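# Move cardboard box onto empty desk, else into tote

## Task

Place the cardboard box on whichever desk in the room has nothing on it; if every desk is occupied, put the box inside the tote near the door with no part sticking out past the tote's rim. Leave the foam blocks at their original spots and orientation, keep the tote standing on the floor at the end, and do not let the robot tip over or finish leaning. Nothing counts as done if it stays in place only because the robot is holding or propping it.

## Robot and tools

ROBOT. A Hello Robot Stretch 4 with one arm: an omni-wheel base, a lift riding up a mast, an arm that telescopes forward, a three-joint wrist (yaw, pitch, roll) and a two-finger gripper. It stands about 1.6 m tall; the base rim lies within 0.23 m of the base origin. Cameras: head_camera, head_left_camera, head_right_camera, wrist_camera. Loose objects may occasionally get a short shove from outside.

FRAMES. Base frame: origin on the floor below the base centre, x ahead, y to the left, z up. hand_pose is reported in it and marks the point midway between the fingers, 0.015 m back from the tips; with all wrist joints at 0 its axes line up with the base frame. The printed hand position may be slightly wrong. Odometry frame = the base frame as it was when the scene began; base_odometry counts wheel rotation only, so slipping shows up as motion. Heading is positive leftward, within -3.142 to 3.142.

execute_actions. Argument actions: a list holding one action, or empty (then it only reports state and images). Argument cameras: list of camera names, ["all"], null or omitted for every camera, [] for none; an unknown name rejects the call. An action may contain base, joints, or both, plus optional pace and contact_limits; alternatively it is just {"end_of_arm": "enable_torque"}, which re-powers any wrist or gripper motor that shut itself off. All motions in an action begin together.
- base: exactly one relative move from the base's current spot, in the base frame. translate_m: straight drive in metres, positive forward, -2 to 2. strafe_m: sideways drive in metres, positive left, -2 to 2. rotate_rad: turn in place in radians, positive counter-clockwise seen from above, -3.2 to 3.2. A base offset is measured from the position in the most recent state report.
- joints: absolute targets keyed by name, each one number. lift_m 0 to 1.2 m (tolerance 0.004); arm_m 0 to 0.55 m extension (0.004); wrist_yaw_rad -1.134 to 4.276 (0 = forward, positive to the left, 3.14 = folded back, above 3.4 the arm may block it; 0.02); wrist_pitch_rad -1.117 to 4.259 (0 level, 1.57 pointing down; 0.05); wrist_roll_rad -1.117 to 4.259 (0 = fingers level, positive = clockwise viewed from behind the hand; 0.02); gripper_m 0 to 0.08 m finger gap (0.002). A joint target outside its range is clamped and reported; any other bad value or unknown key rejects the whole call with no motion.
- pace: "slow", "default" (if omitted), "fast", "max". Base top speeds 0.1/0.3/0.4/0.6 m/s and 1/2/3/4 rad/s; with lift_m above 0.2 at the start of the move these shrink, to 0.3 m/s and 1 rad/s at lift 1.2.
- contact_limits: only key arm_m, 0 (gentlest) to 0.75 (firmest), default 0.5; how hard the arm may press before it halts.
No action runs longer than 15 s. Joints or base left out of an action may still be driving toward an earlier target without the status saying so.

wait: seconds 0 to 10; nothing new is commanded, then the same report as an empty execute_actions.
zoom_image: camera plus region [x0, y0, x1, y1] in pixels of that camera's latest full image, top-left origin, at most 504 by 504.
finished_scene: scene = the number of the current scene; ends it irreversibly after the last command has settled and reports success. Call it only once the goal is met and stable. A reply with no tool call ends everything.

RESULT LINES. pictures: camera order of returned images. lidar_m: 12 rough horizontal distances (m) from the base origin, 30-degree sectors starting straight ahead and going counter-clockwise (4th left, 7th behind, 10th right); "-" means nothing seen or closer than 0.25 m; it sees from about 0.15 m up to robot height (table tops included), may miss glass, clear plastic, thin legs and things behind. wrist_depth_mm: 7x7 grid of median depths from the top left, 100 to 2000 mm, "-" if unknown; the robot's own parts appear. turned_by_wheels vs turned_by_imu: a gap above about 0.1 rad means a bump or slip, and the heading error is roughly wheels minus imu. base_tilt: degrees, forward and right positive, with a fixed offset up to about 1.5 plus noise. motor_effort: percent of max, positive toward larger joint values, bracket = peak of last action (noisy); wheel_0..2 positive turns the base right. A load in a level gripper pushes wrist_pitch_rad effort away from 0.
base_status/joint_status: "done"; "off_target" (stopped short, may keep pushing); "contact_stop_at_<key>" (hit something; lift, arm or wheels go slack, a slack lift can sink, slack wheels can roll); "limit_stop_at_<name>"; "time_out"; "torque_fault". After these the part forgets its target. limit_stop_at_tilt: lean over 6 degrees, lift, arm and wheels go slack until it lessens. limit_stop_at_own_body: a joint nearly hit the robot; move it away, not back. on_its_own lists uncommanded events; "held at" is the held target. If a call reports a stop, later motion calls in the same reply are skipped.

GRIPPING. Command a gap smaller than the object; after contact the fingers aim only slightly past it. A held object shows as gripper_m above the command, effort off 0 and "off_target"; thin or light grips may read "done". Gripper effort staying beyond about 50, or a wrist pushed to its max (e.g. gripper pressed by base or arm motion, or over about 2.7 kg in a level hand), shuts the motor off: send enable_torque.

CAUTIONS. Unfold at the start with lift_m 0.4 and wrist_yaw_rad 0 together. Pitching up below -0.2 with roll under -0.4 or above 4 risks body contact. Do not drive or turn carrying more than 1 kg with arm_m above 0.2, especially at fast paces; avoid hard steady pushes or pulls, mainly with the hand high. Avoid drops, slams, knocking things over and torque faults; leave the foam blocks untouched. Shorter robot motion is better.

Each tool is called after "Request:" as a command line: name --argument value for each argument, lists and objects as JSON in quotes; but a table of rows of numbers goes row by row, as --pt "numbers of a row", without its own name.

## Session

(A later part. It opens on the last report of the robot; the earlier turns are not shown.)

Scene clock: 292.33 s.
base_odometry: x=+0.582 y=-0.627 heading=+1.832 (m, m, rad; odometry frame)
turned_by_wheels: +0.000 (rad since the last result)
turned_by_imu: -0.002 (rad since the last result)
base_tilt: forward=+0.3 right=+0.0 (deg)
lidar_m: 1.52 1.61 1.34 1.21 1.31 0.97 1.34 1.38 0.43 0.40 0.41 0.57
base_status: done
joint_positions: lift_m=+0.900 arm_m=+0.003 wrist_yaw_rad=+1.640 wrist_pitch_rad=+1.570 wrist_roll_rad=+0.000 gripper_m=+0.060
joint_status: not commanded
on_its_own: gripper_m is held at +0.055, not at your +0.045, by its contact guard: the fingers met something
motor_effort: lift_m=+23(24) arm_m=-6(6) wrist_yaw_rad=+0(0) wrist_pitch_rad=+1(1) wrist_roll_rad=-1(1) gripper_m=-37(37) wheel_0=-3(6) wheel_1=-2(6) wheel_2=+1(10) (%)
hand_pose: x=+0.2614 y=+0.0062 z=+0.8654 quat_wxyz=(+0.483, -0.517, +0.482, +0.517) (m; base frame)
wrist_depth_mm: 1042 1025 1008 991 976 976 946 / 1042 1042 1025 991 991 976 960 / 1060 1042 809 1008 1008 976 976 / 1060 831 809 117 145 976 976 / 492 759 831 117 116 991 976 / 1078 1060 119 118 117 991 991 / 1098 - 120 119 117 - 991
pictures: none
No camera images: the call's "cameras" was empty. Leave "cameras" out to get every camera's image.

Request:
execute_actions --actions '[{"base":{"translate_m":-0.78}}]' --cameras '[]'

Request:
execute_actions --actions '[{"base":{"rotate_rad":-1.55}}]'

Scene clock: 300.93 s.
base_odometry: x=+0.783 y=-1.381 heading=+1.832 (m, m, rad; odometry frame)
turned_by_wheels: +0.000 (rad since the last result)
turned_by_imu: -0.001 (rad since the last result)
base_tilt: forward=+0.3 right=-0.1 (deg)
lidar_m: 1.60 1.80 1.30 0.57 0.55 0.59 0.55 0.59 0.80 2.02 0.56 0.62
base_status: done
joint_positions: lift_m=+0.900 arm_m=+0.003 wrist_yaw_rad=+1.640 wrist_pitch_rad=+1.570 wrist_roll_rad=+0.000 gripper_m=+0.060
joint_status: not commanded
on_its_own: gripper_m is held at +0.055, not at your +0.045, by its contact guard: the fingers met something
motor_effort: lift_m=+22(23) arm_m=-6(6) wrist_yaw_rad=-1(1) wrist_pitch_rad=+1(0) wrist_roll_rad=-1(1) gripper_m=-37(37) wheel_0=-3(7) wheel_1=-2(4) wheel_2=+0(11) (%)
hand_pose: x=+0.2614 y=+0.0062 z=+0.8654 quat_wxyz=(+0.483, -0.517, +0.482, +0.517) (m; base frame)
wrist_depth_mm: 1025 1025 1008 991 991 976 960 / 1042 1025 1025 1008 991 976 960 / 1042 1042 809 1008 991 976 976 / 1078 831 809 117 145 976 976 / 492 759 820 117 116 991 976 / 1060 1060 120 118 117 1008 991 / 1060 - 120 119 117 - 991
pictures: none
No camera images: the call's "cameras" was empty. Leave "cameras" out to get every camera's image.

Scene clock: 303.03 s.
base_odometry: x=+0.783 y=-1.381 heading=+0.282 (m, m, rad; odometry frame)
turned_by_wheels: -1.550 (rad since the last result)
turned_by_imu: -1.573 (rad since the last result)
base_tilt: forward=+0.3 right=+0.1 (deg)
lidar_m: 2.15 0.56 0.63 1.71 1.78 1.29 0.59 0.81 0.57 0.55 0.59 0.84
base_status: done
joint_positions: lift_m=+0.900 arm_m=+0.003 wrist_yaw_rad=+1.640 wrist_pitch_rad=+1.570 wrist_roll_rad=+0.000 gripper_m=+0.060
joint_status: not commanded
on_its_own: gripper_m is held at +0.055, not at your +0.045, by its contact guard: the fingers met something
motor_effort: lift_m=+22(23) arm_m=-6(6) wrist_yaw_rad=-1(1) wrist_pitch_rad=+0(0) wrist_roll_rad=-1(2) gripper_m=-38(36) wheel_0=+3(7) wheel_1=+1(10) wheel_2=+1(8) (%)
hand_pose: x=+0.2614 y=+0.0062 z=+0.8654 quat_wxyz=(+0.483, -0.517, +0.482, +0.517) (m; base frame)
wrist_depth_mm: 1042 1025 1008 1008 976 699 615 / 1042 1025 1008 1008 991 976 904 / 1060 1042 809 991 991 976 960 / 1060 831 809 117 145 976 976 / 492 768 809 117 116 991 976 / 1078 1060 119 118 117 991 991 / 1078 - 120 119 117 - 991
pictures: head_camera, head_left_camera, head_right_camera, wrist_camera
Images, in order (width x height): head_camera 420x560, head_left_camera 420x672, head_right_camera 420x672, wrist_camera 616x392.

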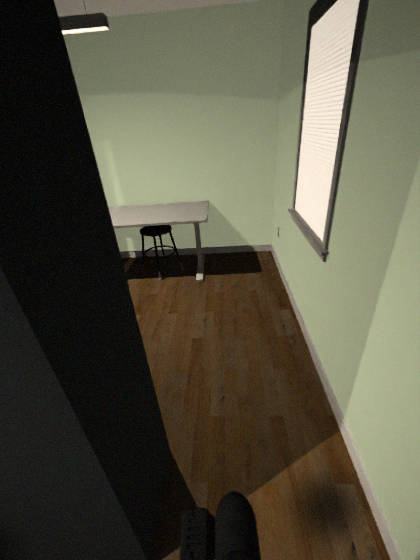

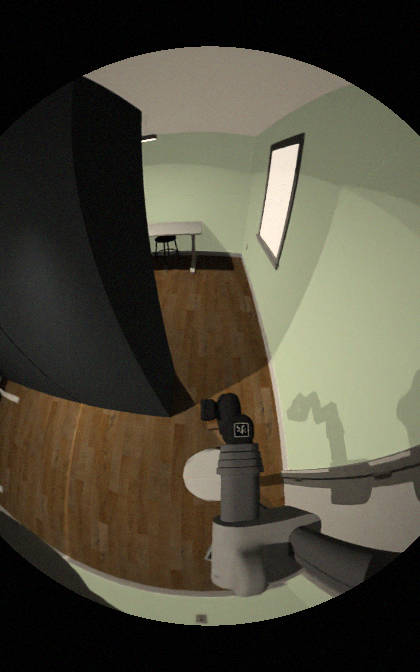

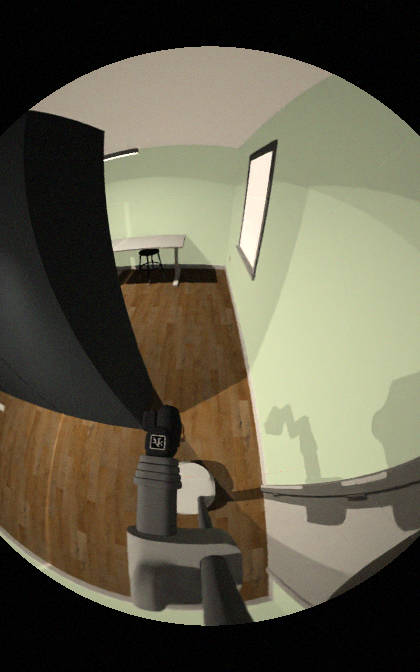

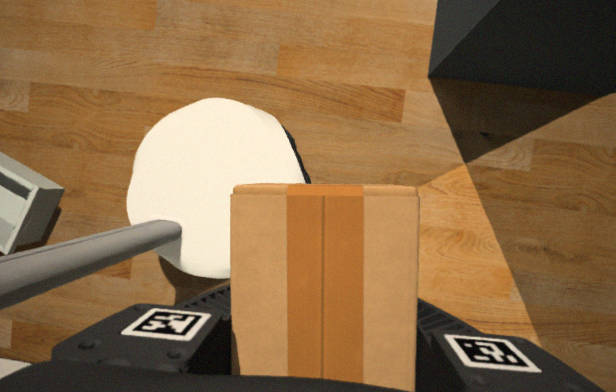

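Request:
execute_actions --actions '[{"base":{"translate_m":1.75}}]' --cameras '[]'

Request:
execute_actions --actions '[{"base":{"strafe_m":0.45}}]'

Scene clock: 316.57 s.
base_odometry: x=+2.464 y=-0.893 heading=+0.283 (m, m, rad; odometry frame)
turned_by_wheels: +0.000 (rad since the last result)
turned_by_imu: +0.008 (rad since the last result)
base_tilt: forward=+0.4 right=+0.0 (deg)
lidar_m: 0.97 0.96 1.32 2.34 1.15 0.88 2.22 0.84 0.58 0.52 0.54 0.78
base_status: done
joint_positions: lift_m=+0.900 arm_m=+0.003 wrist_yaw_rad=+1.640 wrist_pitch_rad=+1.570 wrist_roll_rad=+0.000 gripper_m=+0.060
joint_status: not commanded
on_its_own: gripper_m is held at +0.055, not at your +0.045, by its contact guard: the fingers met something
motor_effort: lift_m=+22(22) arm_m=-6(6) wrist_yaw_rad=+0(1) wrist_pitch_rad=+0(1) wrist_roll_rad=-1(2) gripper_m=-37(38) wheel_0=+1(2) wheel_1=+0(5) wheel_2=+1(11) (%)
hand_pose: x=+0.2614 y=+0.0062 z=+0.8654 quat_wxyz=(+0.483, -0.517, +0.482, +0.517) (m; base frame)
wrist_depth_mm: 1042 1025 1008 1008 976 960 946 / 1060 1025 1025 991 991 976 960 / 1060 1025 809 1008 991 976 976 / 1078 831 809 117 145 991 976 / 492 759 820 117 116 991 976 / 1078 1060 119 118 117 991 991 / 1098 - 120 119 117 - 991
pictures: none
No camera images: the call's "cameras" was empty. Leave "cameras" out to get every camera's image.

Scene clock: 319.40 s.
base_odometry: x=+2.338 y=-0.460 heading=+0.282 (m, m, rad; odometry frame)
turned_by_wheels: +0.000 (rad since the last result)
turned_by_imu: +0.001 (rad since the last result)
base_tilt: forward=+0.4 right=-0.1 (deg)
lidar_m: 0.90 0.96 1.29 1.87 1.15 0.82 0.79 1.48 1.06 0.96 1.00 1.43
base_status: done
joint_positions: lift_m=+0.900 arm_m=+0.003 wrist_yaw_rad=+1.640 wrist_pitch_rad=+1.570 wrist_roll_rad=+0.000 gripper_m=+0.060
joint_status: not commanded
on_its_own: gripper_m is held at +0.055, not at your +0.045, by its contact guard: the fingers met something
motor_effort: lift_m=+22(22) arm_m=-5(6) wrist_yaw_rad=+0(1) wrist_pitch_rad=+0(1) wrist_roll_rad=-1(1) gripper_m=-38(38) wheel_0=-2(11) wheel_1=-1(14) wheel_2=+0(1) (%)
hand_pose: x=+0.2614 y=+0.0062 z=+0.8654 quat_wxyz=(+0.483, -0.517, +0.482, +0.517) (m; base frame)
wrist_depth_mm: 1042 1025 1008 991 991 976 960 / 1060 1025 1008 1008 976 991 960 / 1042 1042 809 1008 1008 976 976 / 1060 831 809 117 145 991 960 / 492 759 820 117 116 991 991 / 1078 1060 119 118 117 1008 991 / 1098 - 120 119 117 - 991
pictures: head_camera, head_left_camera, head_right_camera, wrist_camera
Images, in order (width x height): head_camera 420x560, head_left_camera 420x672, head_right_camera 420x672, wrist_camera 616x392.

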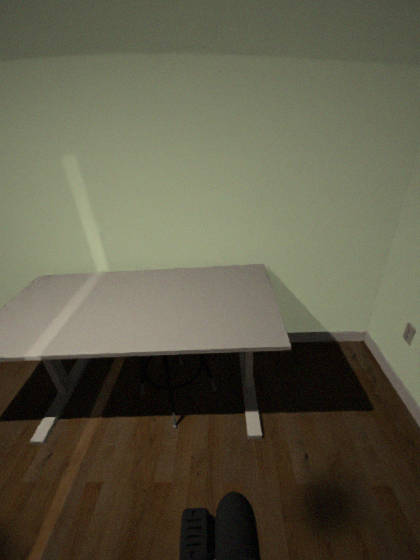

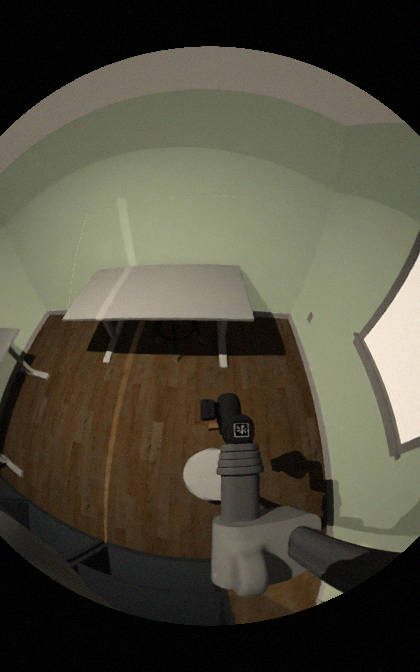

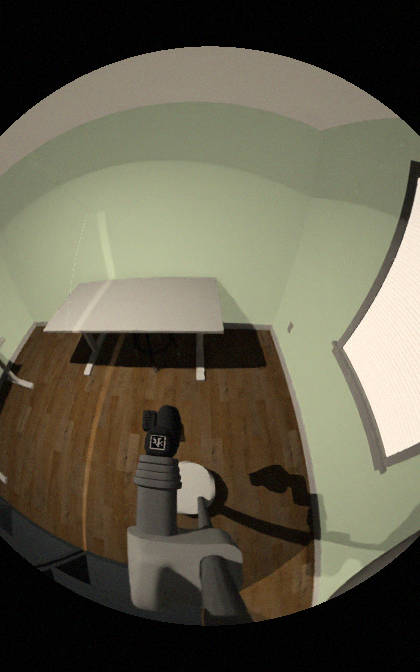

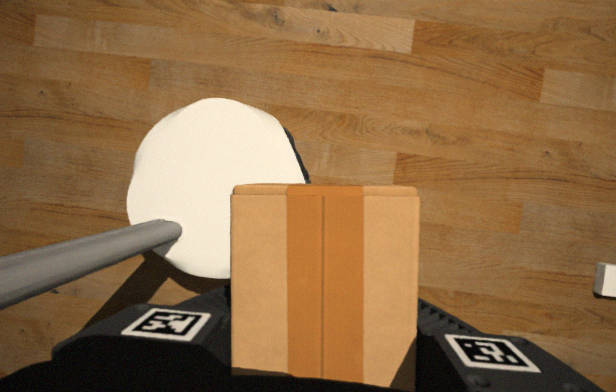

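Request:
execute_actions --actions '[{"base":{"strafe_m":0.12}}]' --cameras '[]'

Request:
execute_actions --actions '[{"base":{"translate_m":0.42},"joints":{"arm_m":0.4}}]'

Scene clock: 327.50 s.
base_odometry: x=+2.305 y=-0.345 heading=+0.282 (m, m, rad; odometry frame)
turned_by_wheels: +0.000 (rad since the last result)
turned_by_imu: +0.001 (rad since the last result)
base_tilt: forward=+0.4 right=+0.1 (deg)
lidar_m: 0.90 0.95 1.27 1.77 1.15 0.84 0.77 1.66 1.19 1.08 1.13 0.97
base_status: done
joint_positions: lift_m=+0.900 arm_m=+0.003 wrist_yaw_rad=+1.640 wrist_pitch_rad=+1.570 wrist_roll_rad=+0.000 gripper_m=+0.060
joint_status: not commanded
on_its_own: gripper_m is held at +0.055, not at your +0.045, by its contact guard: the fingers met something
motor_effort: lift_m=+22(22) arm_m=-6(6) wrist_yaw_rad=-1(1) wrist_pitch_rad=+0(0) wrist_roll_rad=-2(1) gripper_m=-38(37) wheel_0=-2(12) wheel_1=-1(10) wheel_2=+0(0) (%)
hand_pose: x=+0.2614 y=+0.0062 z=+0.8654 quat_wxyz=(+0.483, -0.517, +0.482, +0.517) (m; base frame)
wrist_depth_mm: 1042 1008 1008 991 976 960 960 / 1042 1042 1008 1008 991 976 960 / 1060 1042 809 1008 991 991 960 / 1060 820 809 117 145 991 976 / 492 768 820 117 116 991 976 / 1078 1060 119 118 117 1008 991 / 1078 - 120 119 117 - 991
pictures: none
No camera images: the call's "cameras" was empty. Leave "cameras" out to get every camera's image.

Scene clock: 330.40 s.
base_odometry: x=+2.708 y=-0.228 heading=+0.282 (m, m, rad; odometry frame)
turned_by_wheels: +0.000 (rad since the last result)
turned_by_imu: +0.002 (rad since the last result)
base_tilt: forward=+0.3 right=-0.1 (deg)
lidar_m: 0.49 0.52 0.68 1.77 1.77 1.27 1.19 1.65 1.10 1.05 1.11 0.54
base_status: done
joint_positions: lift_m=+0.900 arm_m=+0.399 wrist_yaw_rad=+1.640 wrist_pitch_rad=+1.570 wrist_roll_rad=+0.000 gripper_m=+0.060
joint_status: all done
on_its_own: gripper_m is held at +0.055, not at your +0.045, by its contact guard: the fingers met something
motor_effort: lift_m=+22(22) arm_m=+6(5) wrist_yaw_rad=-1(1) wrist_pitch_rad=+1(0) wrist_roll_rad=-1(1) gripper_m=-38(36) wheel_0=+2(4) wheel_1=+1(3) wheel_2=+0(11) (%)
hand_pose: x=+0.6571 y=+0.0062 z=+0.8654 quat_wxyz=(+0.483, -0.517, +0.482, +0.517) (m; base frame)
wrist_depth_mm: 1042 1025 290 285 281 277 273 / 854 1025 290 287 283 278 276 / 831 878 294 290 286 281 277 / 842 854 296 117 145 282 279 / 1078 1042 297 117 116 285 282 / 1078 1042 119 118 117 286 285 / 1078 - 120 119 117 - 285
pictures: head_camera, head_left_camera, head_right_camera, wrist_camera
Images, in order (width x height): head_camera 420x560, head_left_camera 420x672, head_right_camera 420x672, wrist_camera 616x392.

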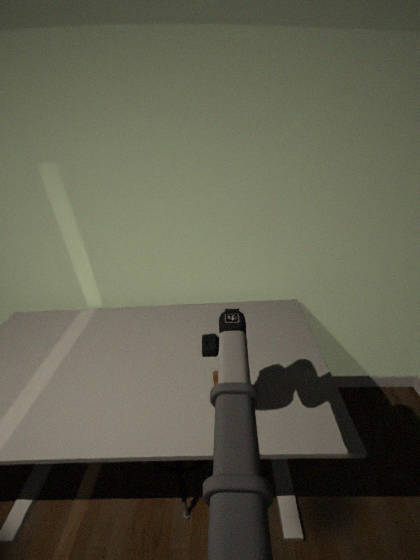

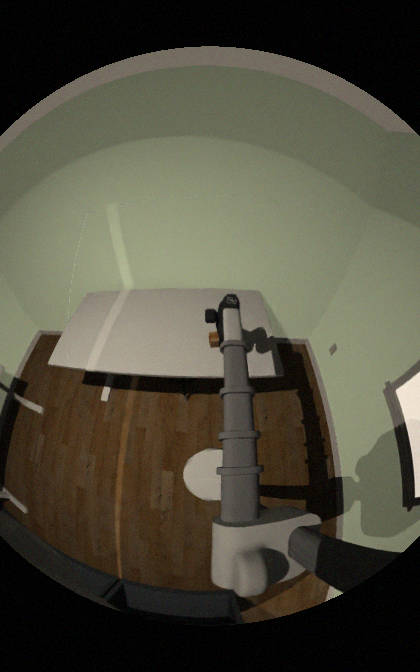

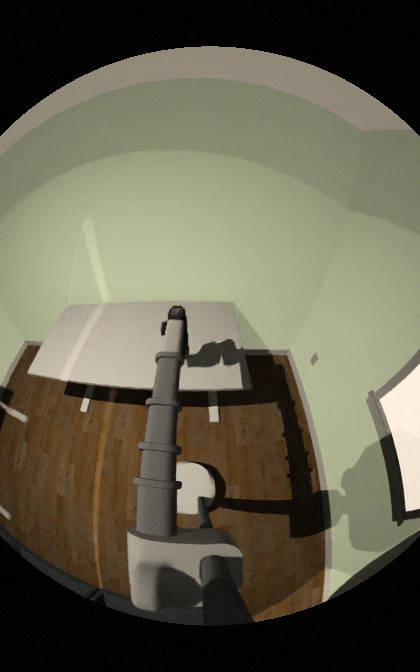

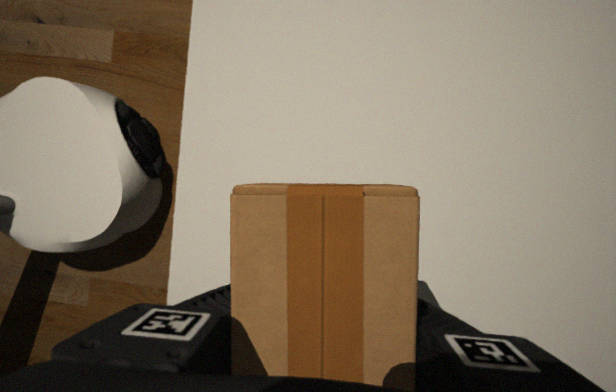

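Request:
execute_actions --actions '[{"joints":{"arm_m":0.47,"lift_m":0.8}}]' --cameras '[]'

Request:
execute_actions --actions '[{"joints":{"lift_m":0.777},"pace":"slow"}]' --cameras '["wrist_camera"]'

Scene clock: 338.47 s.
base_odometry: x=+2.708 y=-0.228 heading=+0.282 (m, m, rad; odometry frame)
turned_by_wheels: +0.000 (rad since the last result)
turned_by_imu: +0.001 (rad since the last result)
base_tilt: forward=+0.4 right=+0.1 (deg)
lidar_m: 0.50 0.52 0.71 1.76 1.78 1.27 1.20 1.63 1.14 1.07 1.15 0.53
base_status: not commanded
joint_positions: lift_m=+0.800 arm_m=+0.469 wrist_yaw_rad=+1.640 wrist_pitch_rad=+1.570 wrist_roll_rad=+0.000 gripper_m=+0.060
joint_status: all done
on_its_own: gripper_m is held at +0.055, not at your +0.045, by its contact guard: the fingers met something
motor_effort: lift_m=+18(25) arm_m=+6(6) wrist_yaw_rad=-1(0) wrist_pitch_rad=+0(3) wrist_roll_rad=-1(2) gripper_m=-37(37) wheel_0=+1(2) wheel_1=+1(1) wheel_2=+0(0) (%)
hand_pose: x=+0.7270 y=+0.0062 z=+0.7658 quat_wxyz=(+0.483, -0.517, +0.482, +0.517) (m; base frame)
wrist_depth_mm: 196 192 190 187 185 181 180 / 197 194 191 189 186 183 181 / 199 196 193 189 187 184 182 / 200 196 194 117 145 186 183 / 202 198 196 117 116 187 185 / 204 199 120 118 117 188 186 / 206 - 120 119 117 - -
pictures: none
No camera images: the call's "cameras" was empty. Leave "cameras" out to get every camera's image.

Scene clock: 339.43 s.
base_odometry: x=+2.708 y=-0.228 heading=+0.282 (m, m, rad; odometry frame)
turned_by_wheels: +0.000 (rad since the last result)
turned_by_imu: +0.000 (rad since the last result)
base_tilt: forward=+0.5 right=+0.0 (deg)
lidar_m: 0.50 0.54 0.70 1.74 1.78 1.28 1.22 1.66 1.14 1.09 1.14 0.54
base_status: not commanded
joint_positions: lift_m=+0.777 arm_m=+0.469 wrist_yaw_rad=+1.640 wrist_pitch_rad=+1.570 wrist_roll_rad=+0.000 gripper_m=+0.060
joint_status: all done
on_its_own: gripper_m is held at +0.055, not at your +0.045, by its contact guard: the fingers met something
motor_effort: lift_m=+18(18) arm_m=+6(6) wrist_yaw_rad=-1(1) wrist_pitch_rad=+0(0) wrist_roll_rad=-1(1) gripper_m=-38(37) wheel_0=+2(2) wheel_1=+1(0) wheel_2=+0(0) (%)
hand_pose: x=+0.7270 y=+0.0062 z=+0.7428 quat_wxyz=(+0.483, -0.517, +0.482, +0.517) (m; base frame)
wrist_depth_mm: 172 169 167 164 162 160 158 / 173 170 168 166 163 161 159 / 175 172 169 167 164 162 160 / 176 173 170 117 145 163 161 / 177 175 172 117 116 164 163 / 179 175 119 118 117 165 164 / 180 - 120 119 117 - -
pictures: wrist_camera
Images, in order (width x height): wrist_camera 616x392.

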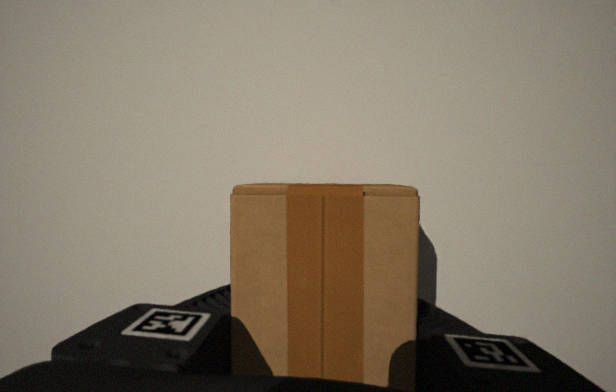

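Request:
execute_actions --actions '[{"joints":{"lift_m":0.772},"pace":"slow"}]' --cameras '[]'

Request:
execute_actions --actions '[{"joints":{"gripper_m":0.08}}]' --cameras '[]'

Request:
execute_actions --actions '[{"joints":{"lift_m":0.9}}]' --cameras '["wrist_camera"]'

Request:
execute_actions --actions '[{"joints":{"arm_m":0.01},"pace":"fast"}]'

Scene clock: 346.33 s.
base_odometry: x=+2.708 y=-0.228 heading=+0.282 (m, m, rad; odometry frame)
turned_by_wheels: +0.000 (rad since the last result)
turned_by_imu: +0.001 (rad since the last result)
base_tilt: forward=+0.5 right=+0.0 (deg)
lidar_m: 0.48 0.49 0.71 1.77 1.75 1.27 1.20 1.64 1.15 1.08 1.11 0.53
base_status: not commanded
joint_positions: lift_m=+0.773 arm_m=+0.469 wrist_yaw_rad=+1.640 wrist_pitch_rad=+1.570 wrist_roll_rad=+0.000 gripper_m=+0.060
joint_status: all done
on_its_own: gripper_m is held at +0.055, not at your +0.045, by its contact guard: the fingers met something
motor_effort: lift_m=+13(16) arm_m=+6(6) wrist_yaw_rad=+0(0) wrist_pitch_rad=-1(1) wrist_roll_rad=-2(2) gripper_m=-38(37) wheel_0=+1(1) wheel_1=+0(0) wheel_2=+0(0) (%)
hand_pose: x=+0.7271 y=+0.0062 z=+0.7382 quat_wxyz=(+0.483, -0.517, +0.482, +0.517) (m; base frame)
wrist_depth_mm: 170 167 165 163 160 158 157 / 171 168 166 163 162 159 158 / 172 170 167 165 163 160 159 / 174 171 168 117 145 162 160 / 175 172 170 117 116 163 161 / 177 173 119 118 117 164 163 / 178 - 120 119 117 - -
pictures: none
No camera images: the call's "cameras" was empty. Leave "cameras" out to get every camera's image.

Scene clock: 347.27 s.
base_odometry: x=+2.708 y=-0.228 heading=+0.282 (m, m, rad; odometry frame)
turned_by_wheels: +0.000 (rad since the last result)
turned_by_imu: +0.000 (rad since the last result)
base_tilt: forward=+0.3 right=+0.1 (deg)
lidar_m: 0.48 0.52 0.70 1.78 1.75 1.28 1.22 1.64 1.13 1.08 1.11 0.52
base_status: not commanded
joint_positions: lift_m=+0.772 arm_m=+0.469 wrist_yaw_rad=+1.640 wrist_pitch_rad=+1.570 wrist_roll_rad=+0.000 gripper_m=+0.080
joint_status: all done
motor_effort: lift_m=+16(16) arm_m=+5(6) wrist_yaw_rad=-1(1) wrist_pitch_rad=-1(1) wrist_roll_rad=-1(1) gripper_m=+3(36) wheel_0=+2(1) wheel_1=+0(1) wheel_2=+0(0) (%)
hand_pose: x=+0.7272 y=+0.0062 z=+0.7379 quat_wxyz=(+0.483, -0.517, +0.482, +0.517) (m; base frame)
wrist_depth_mm: 168 166 163 161 159 156 155 / 170 167 164 163 160 158 156 / 171 168 166 163 161 159 157 / 172 170 167 115 116 160 158 / 174 171 168 115 114 161 159 / 175 152 118 116 115 162 161 / - - 118 117 116 108 -
pictures: none
No camera images: the call's "cameras" was empty. Leave "cameras" out to get every camera's image.

Scene clock: 348.87 s.
base_odometry: x=+2.708 y=-0.228 heading=+0.282 (m, m, rad; odometry frame)
turned_by_wheels: +0.000 (rad since the last result)
turned_by_imu: +0.001 (rad since the last result)
base_tilt: forward=+0.5 right=+0.0 (deg)
lidar_m: 0.50 0.53 0.71 1.75 1.75 1.24 1.21 1.65 1.15 1.08 1.14 0.53
base_status: not commanded
joint_positions: lift_m=+0.900 arm_m=+0.469 wrist_yaw_rad=+1.640 wrist_pitch_rad=+1.570 wrist_roll_rad=+0.000 gripper_m=+0.080
joint_status: all done
motor_effort: lift_m=+24(22) arm_m=+5(5) wrist_yaw_rad=+0(1) wrist_pitch_rad=+0(0) wrist_roll_rad=+0(1) gripper_m=+2(3) wheel_0=+2(2) wheel_1=+0(0) wheel_2=+0(0) (%)
hand_pose: x=+0.7272 y=+0.0062 z=+0.8653 quat_wxyz=(+0.483, -0.517, +0.482, +0.517) (m; base frame)
wrist_depth_mm: 1025 294 289 283 281 276 273 / 842 296 291 287 283 278 274 / 831 298 294 290 285 281 277 / 842 300 296 243 287 282 279 / 1060 303 297 243 287 285 282 / 1060 217 151 246 291 286 283 / - - 223 298 293 108 -
pictures: wrist_camera
Images, in order (width x height): wrist_camera 616x392.

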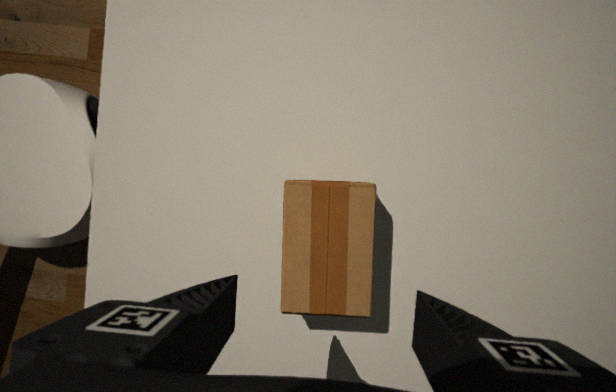

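Scene clock: 350.90 s.
base_odometry: x=+2.708 y=-0.228 heading=+0.282 (m, m, rad; odometry frame)
turned_by_wheels: +0.000 (rad since the last result)
turned_by_imu: +0.001 (rad since the last result)
base_tilt: forward=+0.4 right=+0.0 (deg)
lidar_m: 0.49 0.52 0.71 1.76 1.76 1.27 1.22 1.63 1.15 1.08 1.12 0.54
base_status: not commanded
joint_positions: lift_m=+0.900 arm_m=+0.011 wrist_yaw_rad=+1.640 wrist_pitch_rad=+1.570 wrist_roll_rad=+0.000 gripper_m=+0.080
joint_status: all done
motor_effort: lift_m=+24(24) arm_m=-6(8) wrist_yaw_rad=+0(1) wrist_pitch_rad=+1(2) wrist_roll_rad=-1(1) gripper_m=+3(2) wheel_0=+1(2) wheel_1=+1(1) wheel_2=+0(0) (%)
hand_pose: x=+0.2692 y=+0.0062 z=+0.8653 quat_wxyz=(+0.483, -0.517, +0.482, +0.517) (m; base frame)
wrist_depth_mm: 1025 1025 1008 991 976 960 960 / 1042 1042 1008 991 991 976 960 / 1060 1042 809 1008 991 991 960 / 1060 831 820 1008 991 991 976 / 496 778 820 1025 1008 991 976 / 1078 597 151 1042 1008 976 960 / - - 597 1042 1042 108 -
pictures: head_camera, head_left_camera, head_right_camera, wrist_camera
Images, in order (width x height): head_camera 420x560, head_left_camera 420x672, head_right_camera 420x672, wrist_camera 616x392.

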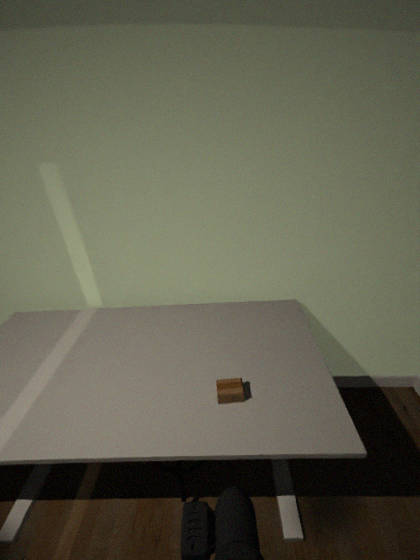

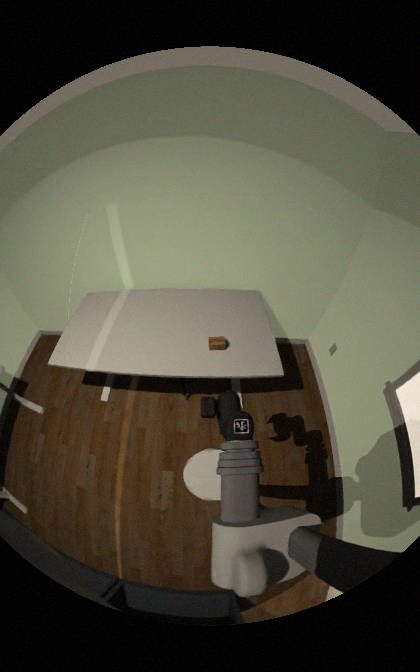

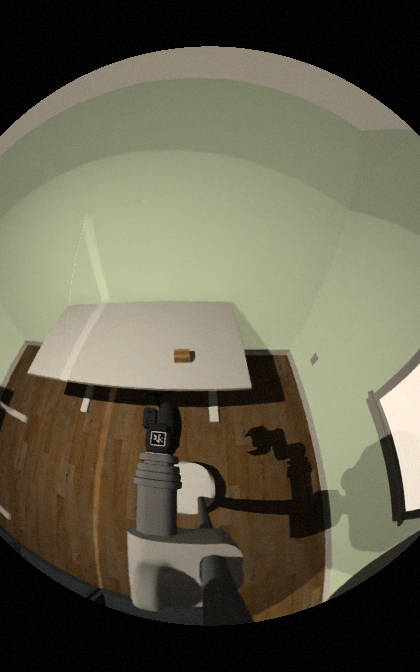

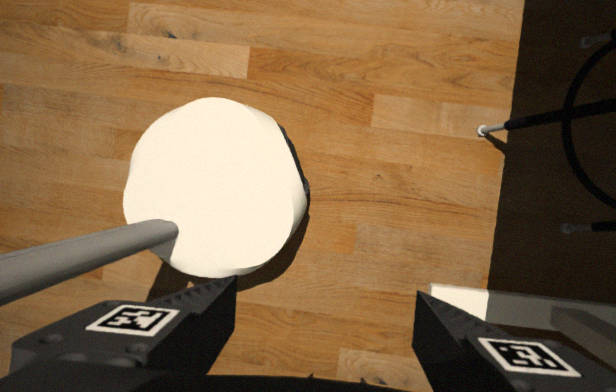

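Request:
finished_scene --scene 1

The scene is finished: the task was done.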